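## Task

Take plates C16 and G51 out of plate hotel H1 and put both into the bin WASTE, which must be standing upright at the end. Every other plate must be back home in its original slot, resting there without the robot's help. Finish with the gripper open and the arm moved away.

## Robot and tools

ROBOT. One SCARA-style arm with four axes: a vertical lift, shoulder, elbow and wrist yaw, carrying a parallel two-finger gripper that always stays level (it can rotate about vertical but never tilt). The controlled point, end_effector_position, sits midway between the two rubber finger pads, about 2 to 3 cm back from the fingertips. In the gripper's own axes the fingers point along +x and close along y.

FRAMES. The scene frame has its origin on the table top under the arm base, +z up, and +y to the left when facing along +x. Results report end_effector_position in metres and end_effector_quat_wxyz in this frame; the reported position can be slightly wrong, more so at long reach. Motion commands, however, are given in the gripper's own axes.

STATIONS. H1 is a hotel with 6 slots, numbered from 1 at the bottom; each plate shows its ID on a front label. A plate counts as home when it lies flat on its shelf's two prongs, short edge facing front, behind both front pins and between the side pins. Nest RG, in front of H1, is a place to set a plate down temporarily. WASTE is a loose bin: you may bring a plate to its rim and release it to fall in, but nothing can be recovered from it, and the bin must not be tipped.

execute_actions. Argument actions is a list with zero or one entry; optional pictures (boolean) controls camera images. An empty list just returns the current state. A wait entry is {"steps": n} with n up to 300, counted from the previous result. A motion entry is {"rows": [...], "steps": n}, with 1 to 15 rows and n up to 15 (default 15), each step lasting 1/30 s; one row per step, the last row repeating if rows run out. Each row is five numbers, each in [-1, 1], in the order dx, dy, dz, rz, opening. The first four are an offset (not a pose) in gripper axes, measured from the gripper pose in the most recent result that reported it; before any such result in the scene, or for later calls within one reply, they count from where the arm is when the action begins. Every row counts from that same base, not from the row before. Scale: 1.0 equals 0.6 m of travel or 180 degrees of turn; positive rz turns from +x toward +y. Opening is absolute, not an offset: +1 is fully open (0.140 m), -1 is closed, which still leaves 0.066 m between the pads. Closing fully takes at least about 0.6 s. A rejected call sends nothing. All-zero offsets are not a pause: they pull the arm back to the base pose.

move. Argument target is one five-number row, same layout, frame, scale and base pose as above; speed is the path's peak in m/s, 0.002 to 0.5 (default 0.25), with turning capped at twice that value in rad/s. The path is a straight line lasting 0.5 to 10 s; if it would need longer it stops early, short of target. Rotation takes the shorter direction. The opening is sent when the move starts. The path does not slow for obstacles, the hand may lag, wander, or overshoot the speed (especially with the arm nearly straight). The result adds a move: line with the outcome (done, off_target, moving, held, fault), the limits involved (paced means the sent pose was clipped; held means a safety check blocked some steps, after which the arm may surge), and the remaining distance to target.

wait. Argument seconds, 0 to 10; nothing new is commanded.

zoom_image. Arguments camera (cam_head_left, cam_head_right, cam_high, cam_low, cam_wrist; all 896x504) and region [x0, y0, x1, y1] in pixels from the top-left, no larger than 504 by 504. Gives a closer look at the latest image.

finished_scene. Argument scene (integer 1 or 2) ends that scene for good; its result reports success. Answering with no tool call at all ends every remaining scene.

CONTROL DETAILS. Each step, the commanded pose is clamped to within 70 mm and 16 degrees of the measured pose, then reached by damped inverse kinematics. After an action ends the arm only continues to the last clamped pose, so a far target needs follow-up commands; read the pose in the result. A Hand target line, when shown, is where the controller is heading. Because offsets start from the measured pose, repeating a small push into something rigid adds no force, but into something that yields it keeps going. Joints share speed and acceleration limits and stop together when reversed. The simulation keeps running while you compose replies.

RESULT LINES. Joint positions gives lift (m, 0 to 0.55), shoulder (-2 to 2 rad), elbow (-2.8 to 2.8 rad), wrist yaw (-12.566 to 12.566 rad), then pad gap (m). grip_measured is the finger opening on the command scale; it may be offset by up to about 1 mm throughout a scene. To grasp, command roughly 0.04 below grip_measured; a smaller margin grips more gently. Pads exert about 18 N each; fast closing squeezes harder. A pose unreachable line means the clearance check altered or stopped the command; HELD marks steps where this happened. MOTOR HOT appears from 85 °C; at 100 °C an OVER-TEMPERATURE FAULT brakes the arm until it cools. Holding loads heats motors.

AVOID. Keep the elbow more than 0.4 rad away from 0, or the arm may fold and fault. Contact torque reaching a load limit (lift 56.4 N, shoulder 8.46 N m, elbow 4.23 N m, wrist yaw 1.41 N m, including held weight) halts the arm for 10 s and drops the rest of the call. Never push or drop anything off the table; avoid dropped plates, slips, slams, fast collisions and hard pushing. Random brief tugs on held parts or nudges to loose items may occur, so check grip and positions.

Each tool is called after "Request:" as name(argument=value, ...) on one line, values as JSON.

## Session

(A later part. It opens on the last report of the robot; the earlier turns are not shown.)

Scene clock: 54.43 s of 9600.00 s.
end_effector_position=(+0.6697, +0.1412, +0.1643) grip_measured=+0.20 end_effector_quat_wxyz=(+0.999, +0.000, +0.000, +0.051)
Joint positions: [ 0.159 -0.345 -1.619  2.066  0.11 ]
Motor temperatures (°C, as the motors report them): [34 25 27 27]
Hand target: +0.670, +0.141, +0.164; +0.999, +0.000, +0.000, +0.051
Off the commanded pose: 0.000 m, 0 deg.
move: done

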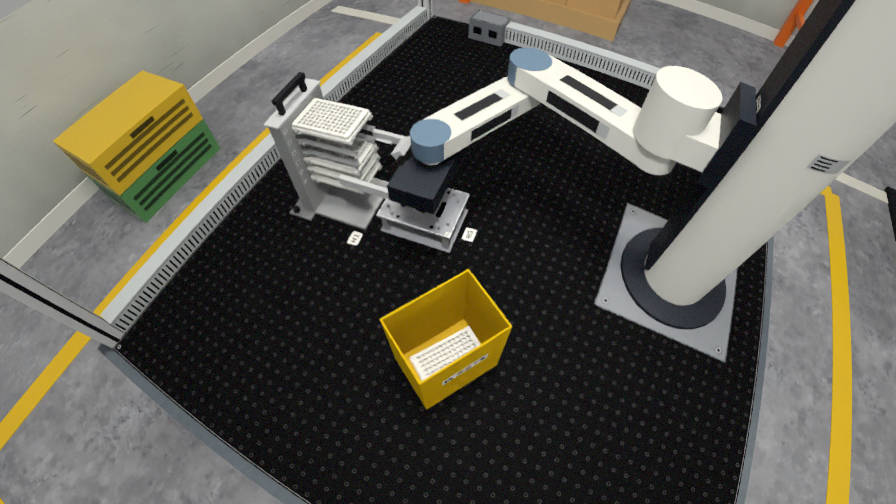

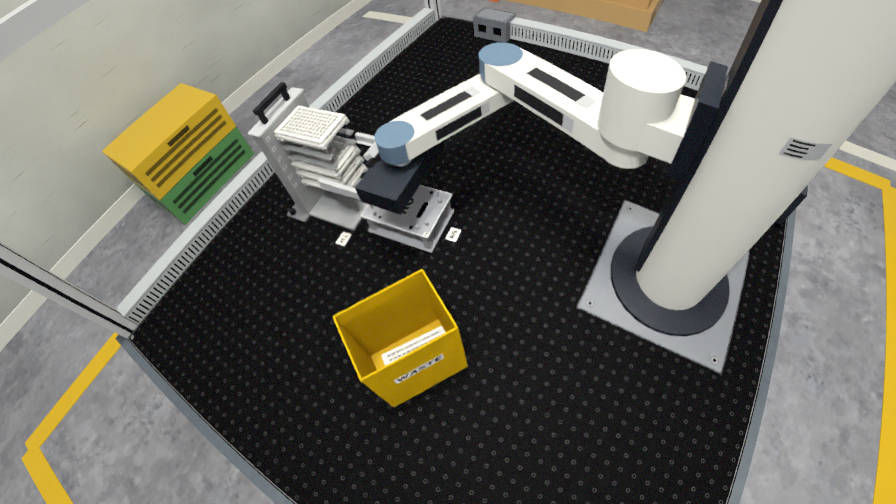

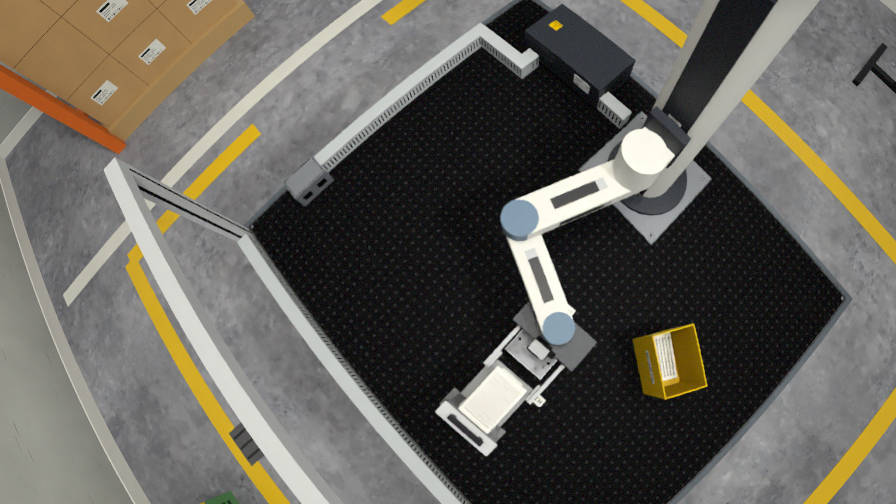

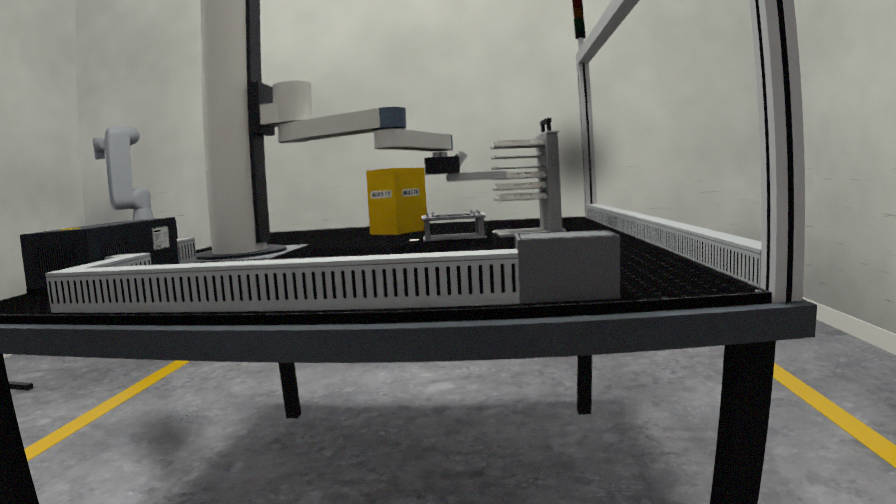

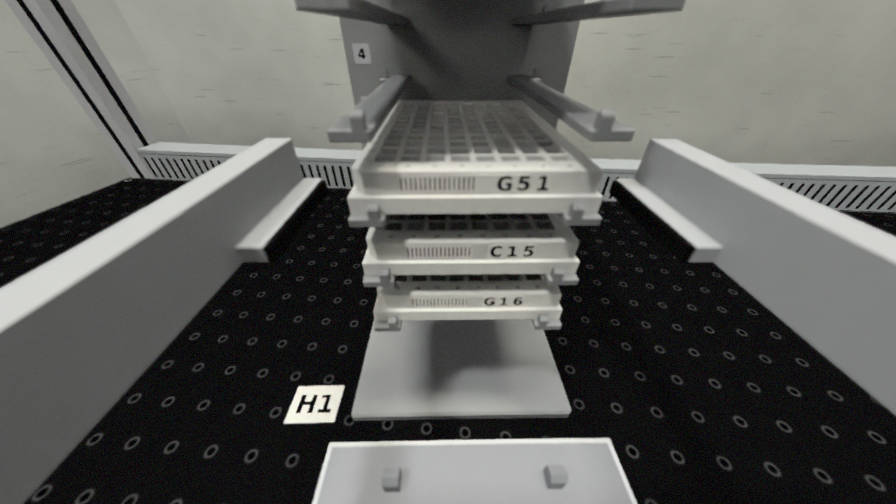

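Request:
move(target=[0.11,0,0,0,0.2], speed=0.12)

Request:
move(target=[0,0,0,0,-0.54])

Request:
move(target=[0,0,0.011,0,-0.54], speed=0.03)

Request:
move(target=[-0.25,0,0,0,-0.54], speed=0.15)

Request:
move(target=[0,0,0.105,0,-0.54])

Scene clock: 62.87 s of 9600.00 s.
end_effector_position=(+0.7354, +0.1479, +0.1643) grip_measured=+0.20 end_effector_quat_wxyz=(+0.999, +0.000, +0.000, +0.051)
Joint positions: [ 0.159 -0.202 -2.027  2.331  0.11 ]
Motor temperatures (°C, as the motors report them): [34 25 27 27]
Hand target: +0.735, +0.148, +0.164; +0.999, +0.000, +0.000, +0.051
Off the commanded pose: 0.000 m, 0 deg.
After step 90, 4.57 s passed at rest.
move: done

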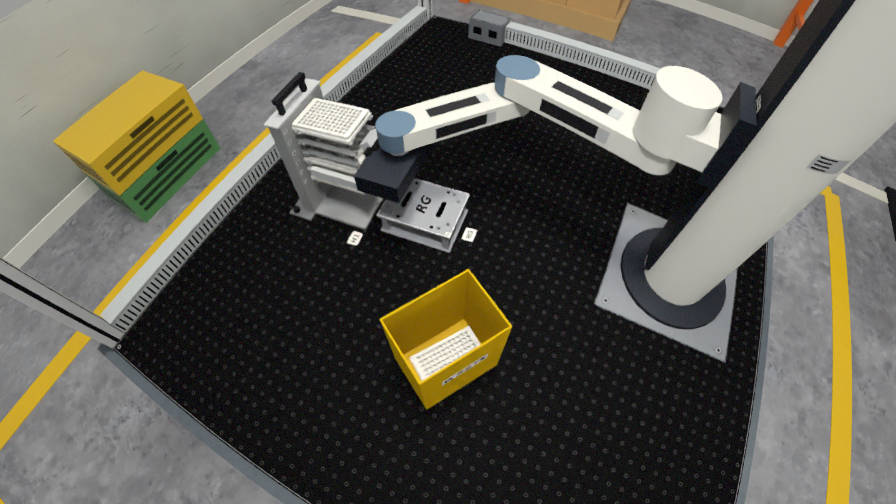

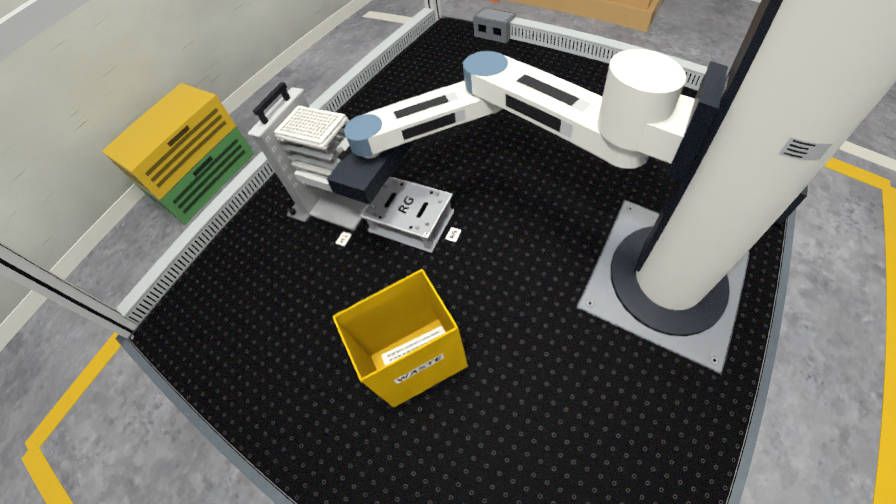

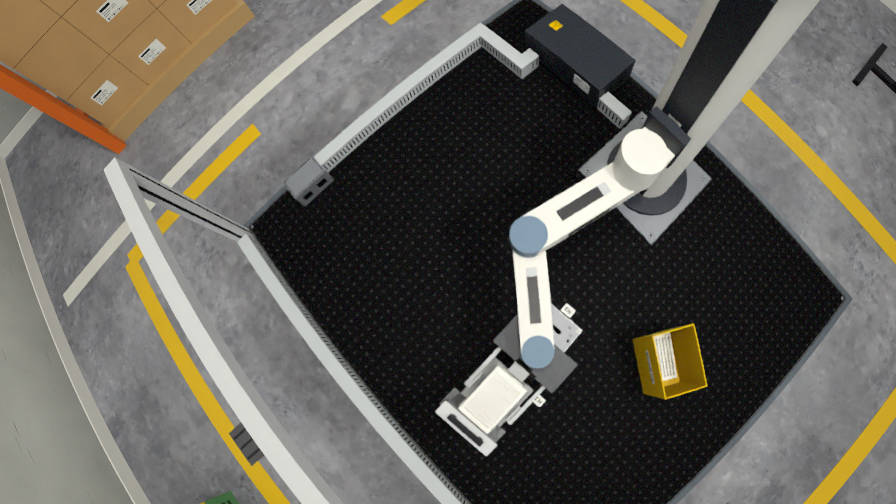

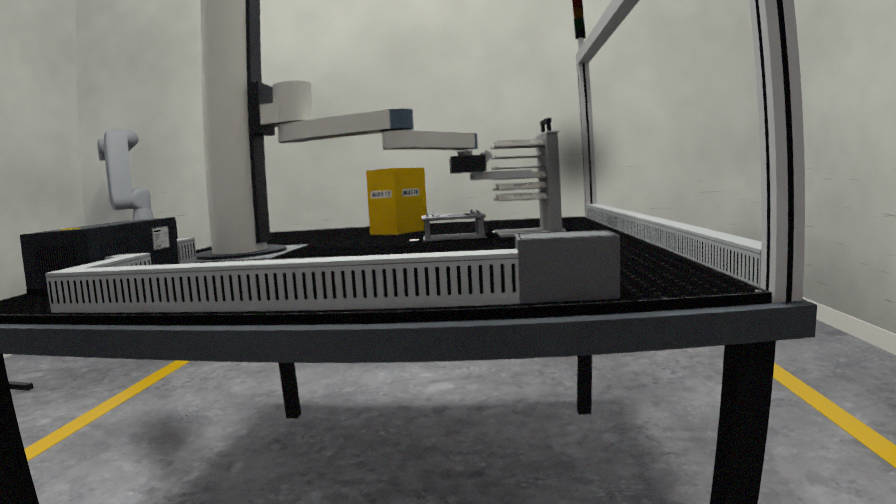

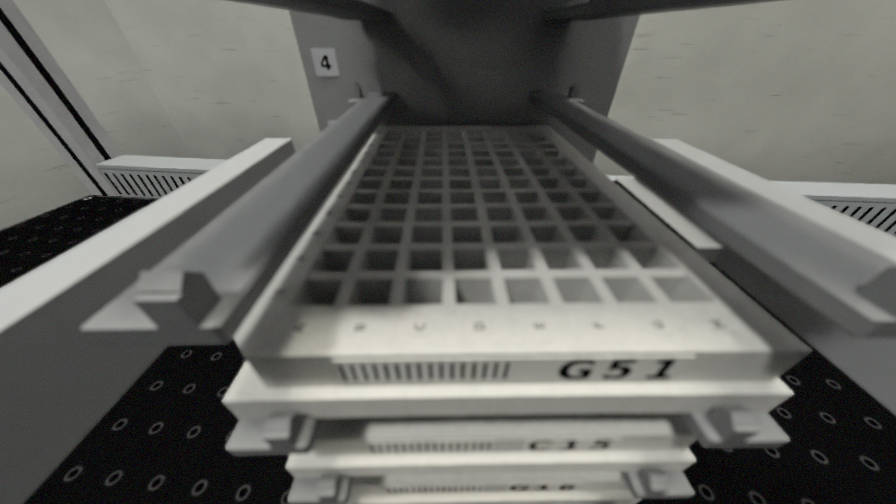

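Scene clock: 63.37 s of 9600.00 s.
end_effector_position=(+0.7354, +0.1479, +0.1643) grip_measured=-0.50 end_effector_quat_wxyz=(+0.999, +0.000, +0.000, +0.051)
Joint positions: [ 0.159 -0.202 -2.027  2.332  0.085]
Motor temperatures (°C, as the motors report them): [34 25 27 27]
Hand target: +0.735, +0.148, +0.164; +0.999, +0.000, +0.000, +0.051
Off the commanded pose: 0.000 m, 0 deg.
move: done

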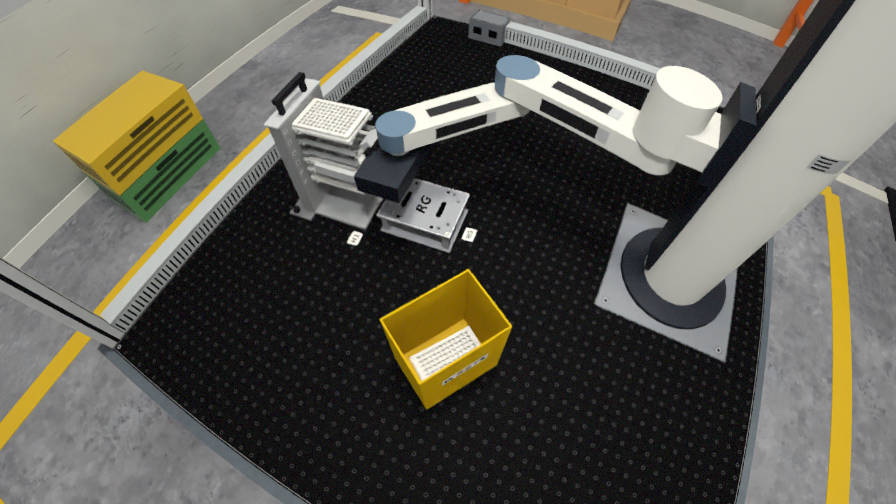

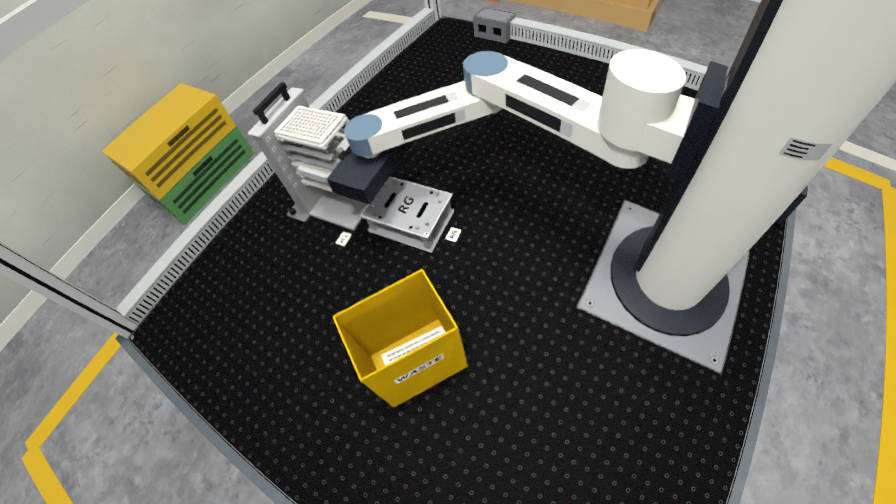

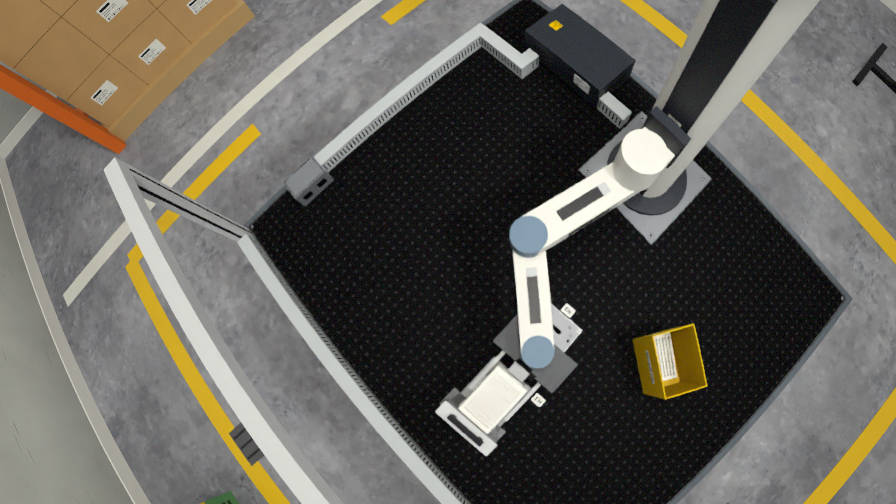

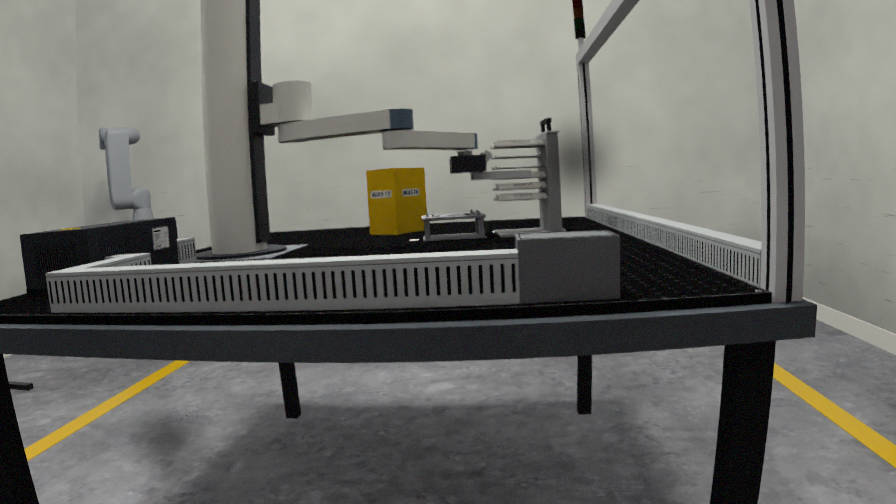

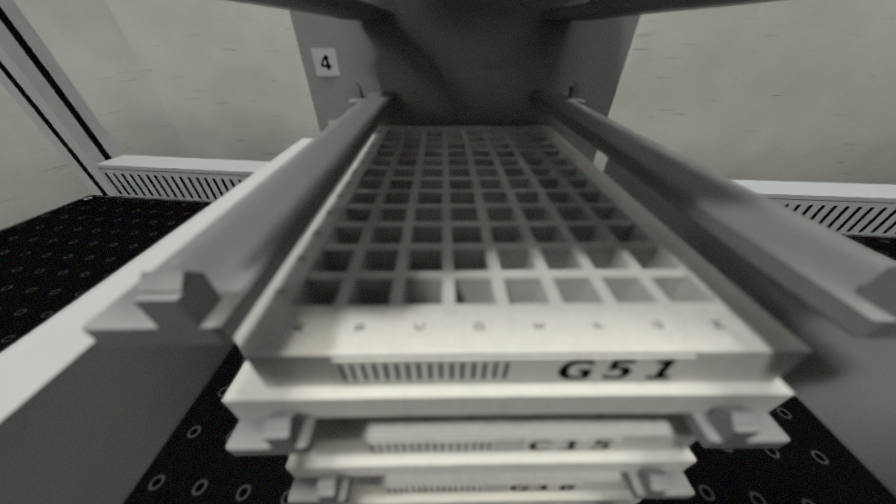

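Scene clock: 64.07 s of 9600.00 s.
end_effector_position=(+0.7354, +0.1479, +0.1709) grip_measured=-0.50 end_effector_quat_wxyz=(+0.999, +0.000, +0.000, +0.051)
Joint positions: [ 0.166 -0.202 -2.027  2.332  0.084]
Motor temperatures (°C, as the motors report them): [34 25 27 27]
Hand target: +0.735, +0.148, +0.171; +0.999, +0.000, +0.000, +0.051
Off the commanded pose: 0.000 m, 0 deg.
move: done

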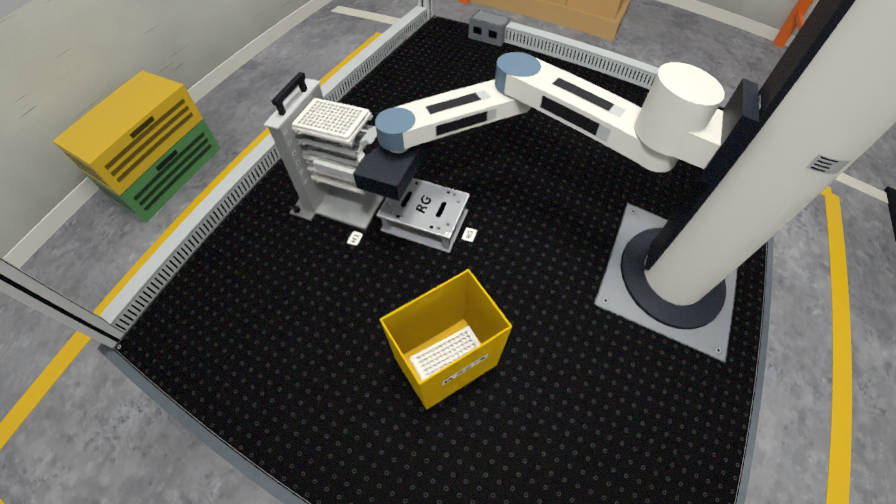

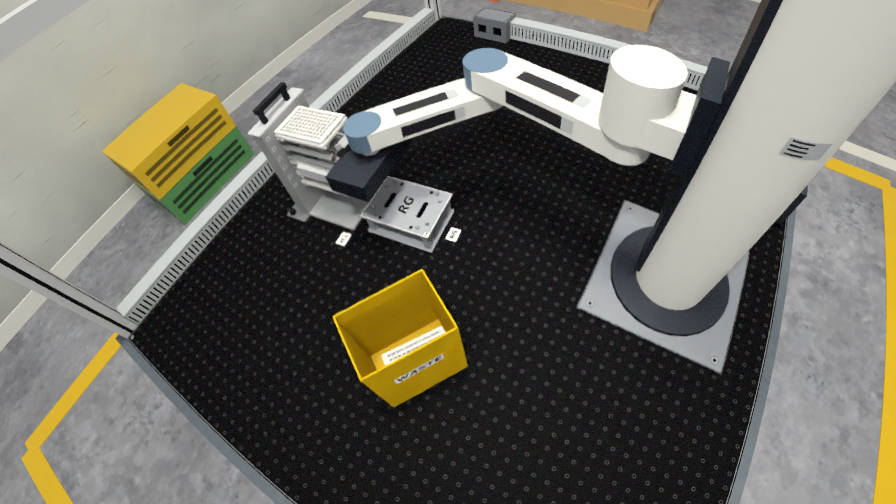

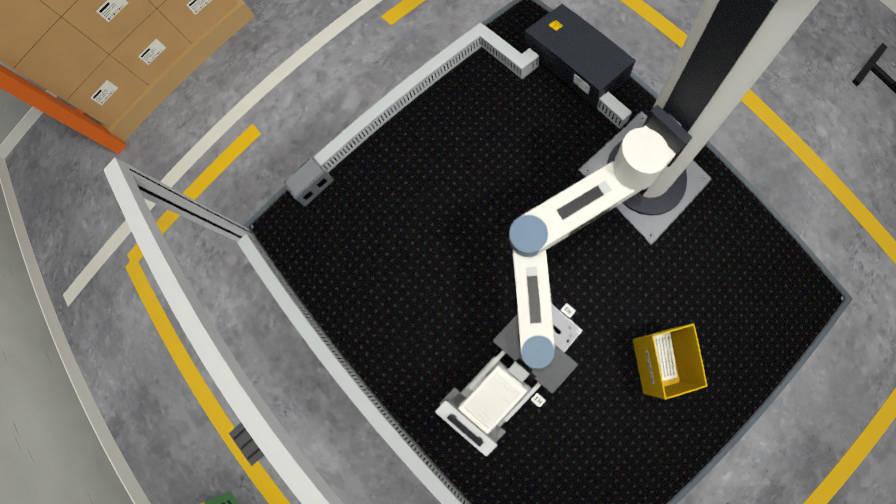

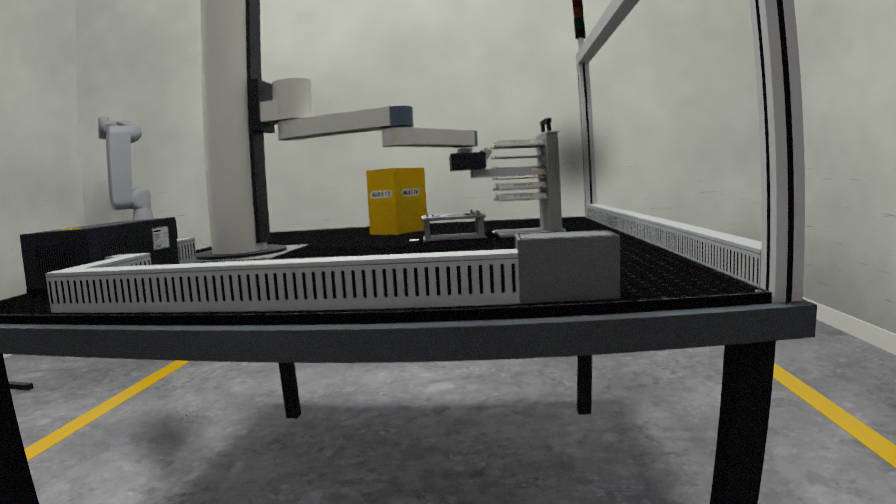

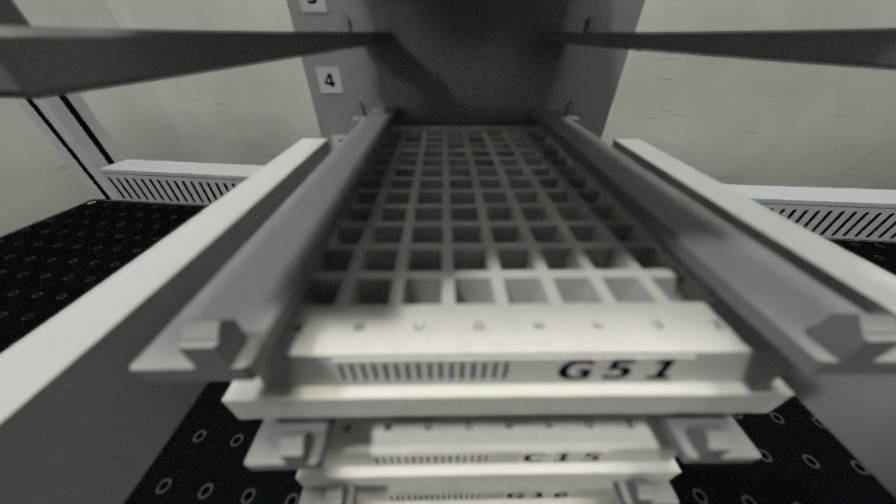

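Scene clock: 65.37 s of 9600.00 s.
end_effector_position=(+0.5861, +0.1326, +0.1709) grip_measured=-0.50 end_effector_quat_wxyz=(+0.999, +0.000, +0.000, +0.052)
Joint positions: [ 0.166 -0.447 -1.204  1.755  0.084]
Motor temperatures (°C, as the motors report them): [34 25 27 27]
Hand target: +0.586, +0.132, +0.171; +0.999, +0.000, +0.000, +0.051
Off the commanded pose: 0.000 m, 0 deg.
move: done

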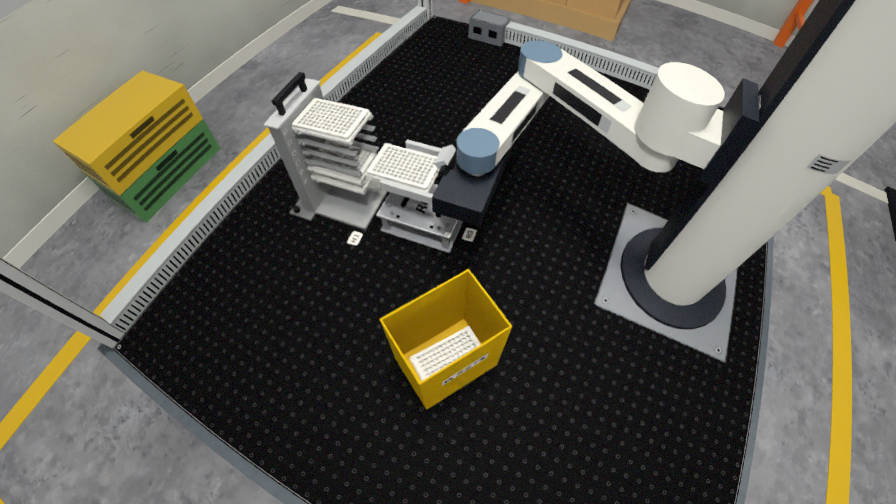

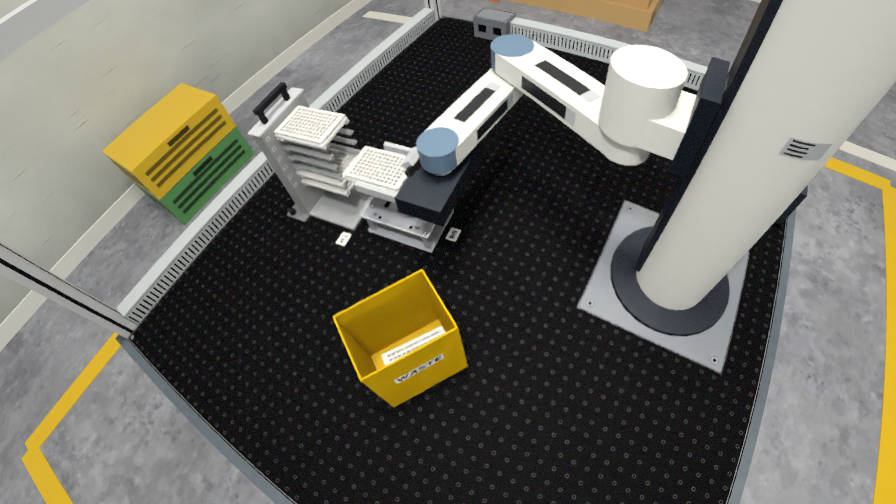

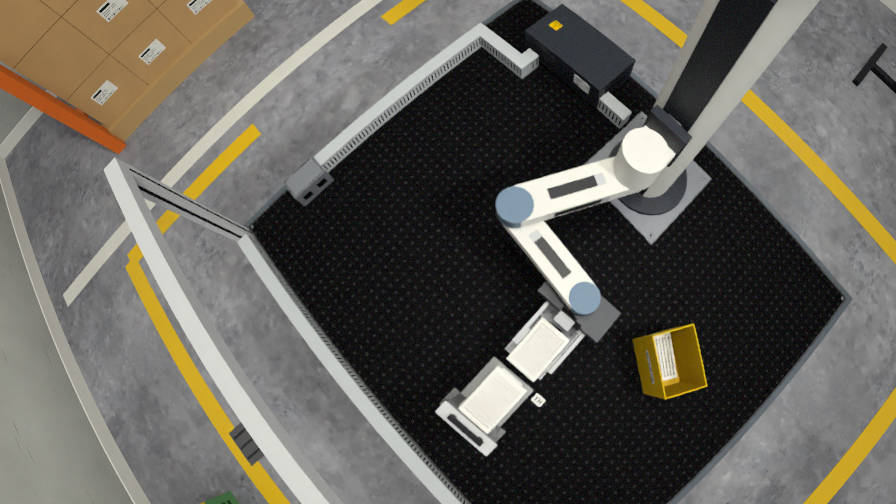

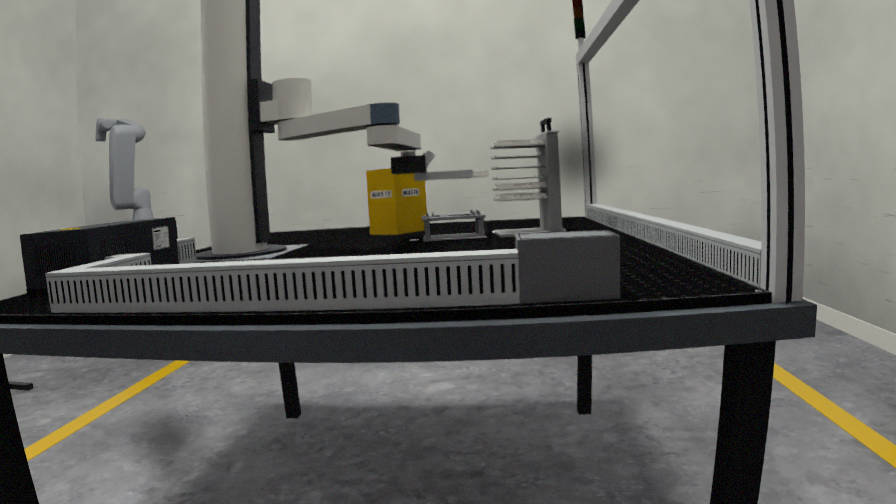

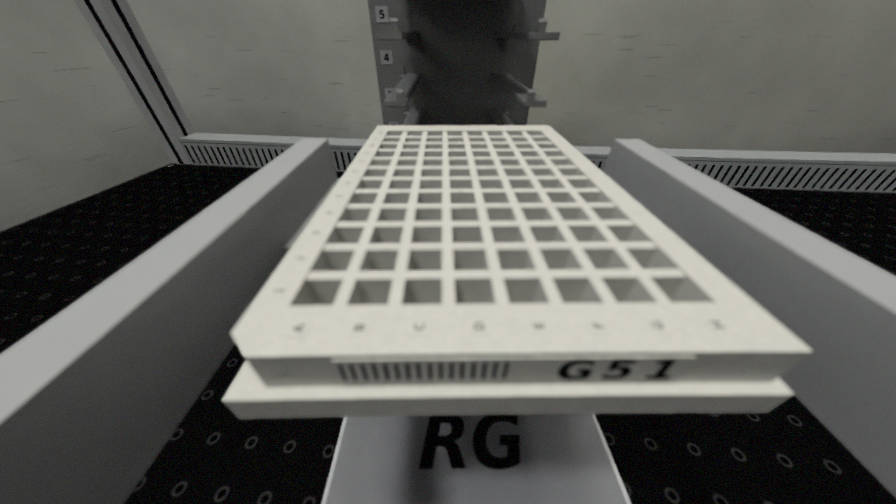

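Scene clock: 66.10 s of 9600.00 s.
end_effector_position=(+0.5861, +0.1326, +0.2339) grip_measured=-0.50 end_effector_quat_wxyz=(+0.999, +0.000, +0.000, +0.052)
Joint positions: [ 0.229 -0.447 -1.204  1.755  0.084]
Motor temperatures (°C, as the motors report them): [34 25 27 27]
Hand target: +0.586, +0.133, +0.234; +0.999, +0.000, +0.000, +0.052
Off the commanded pose: 0.000 m, 0 deg.
move: done

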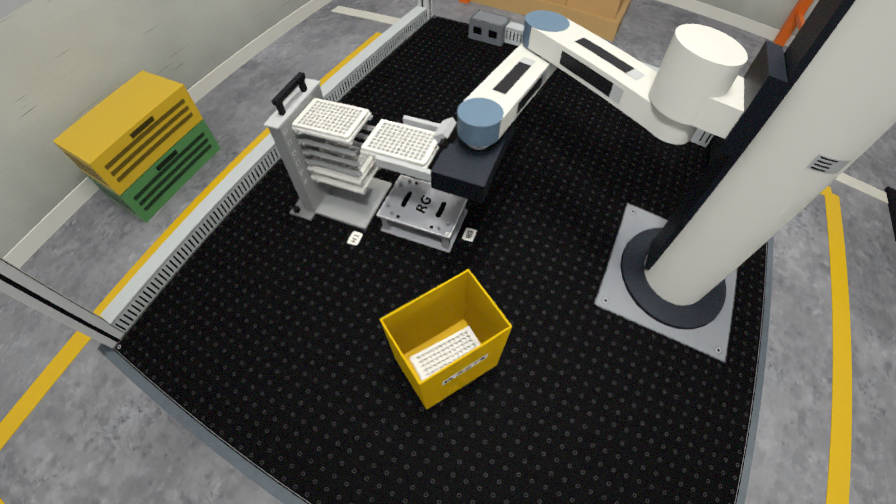

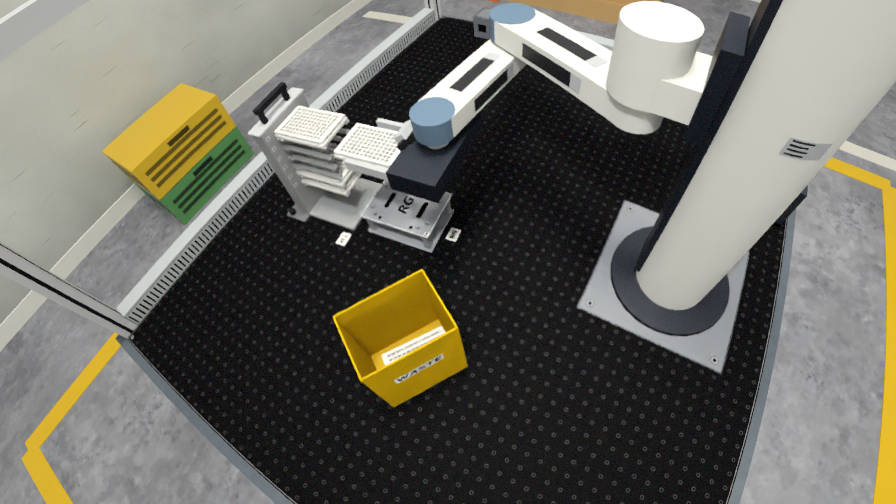

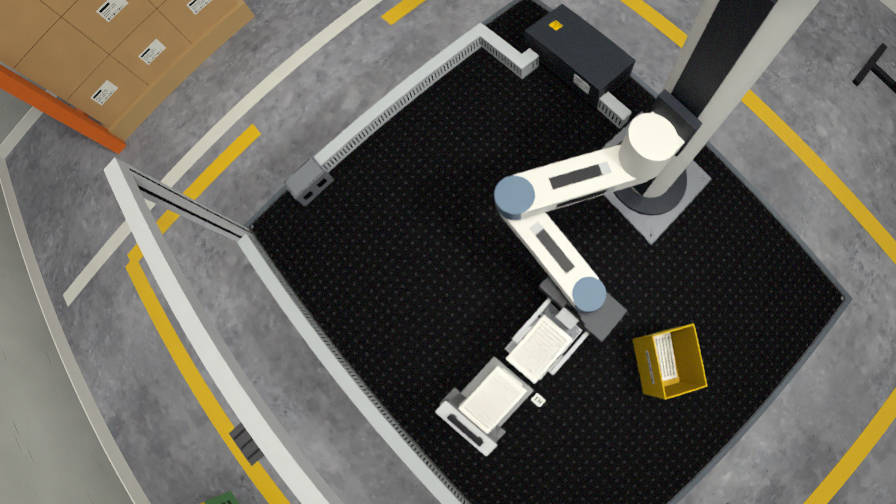

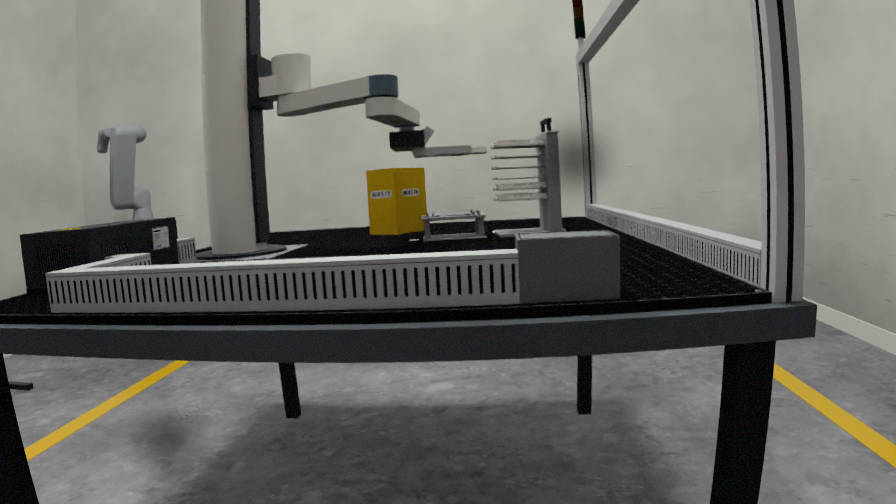

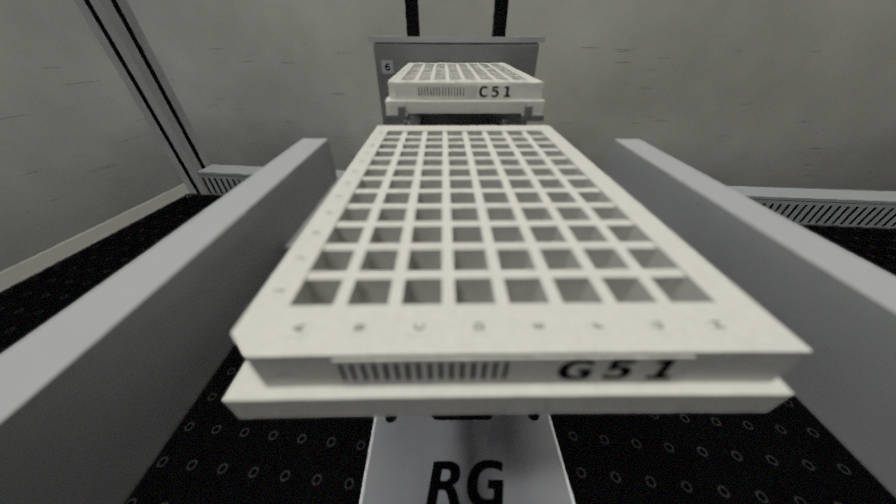

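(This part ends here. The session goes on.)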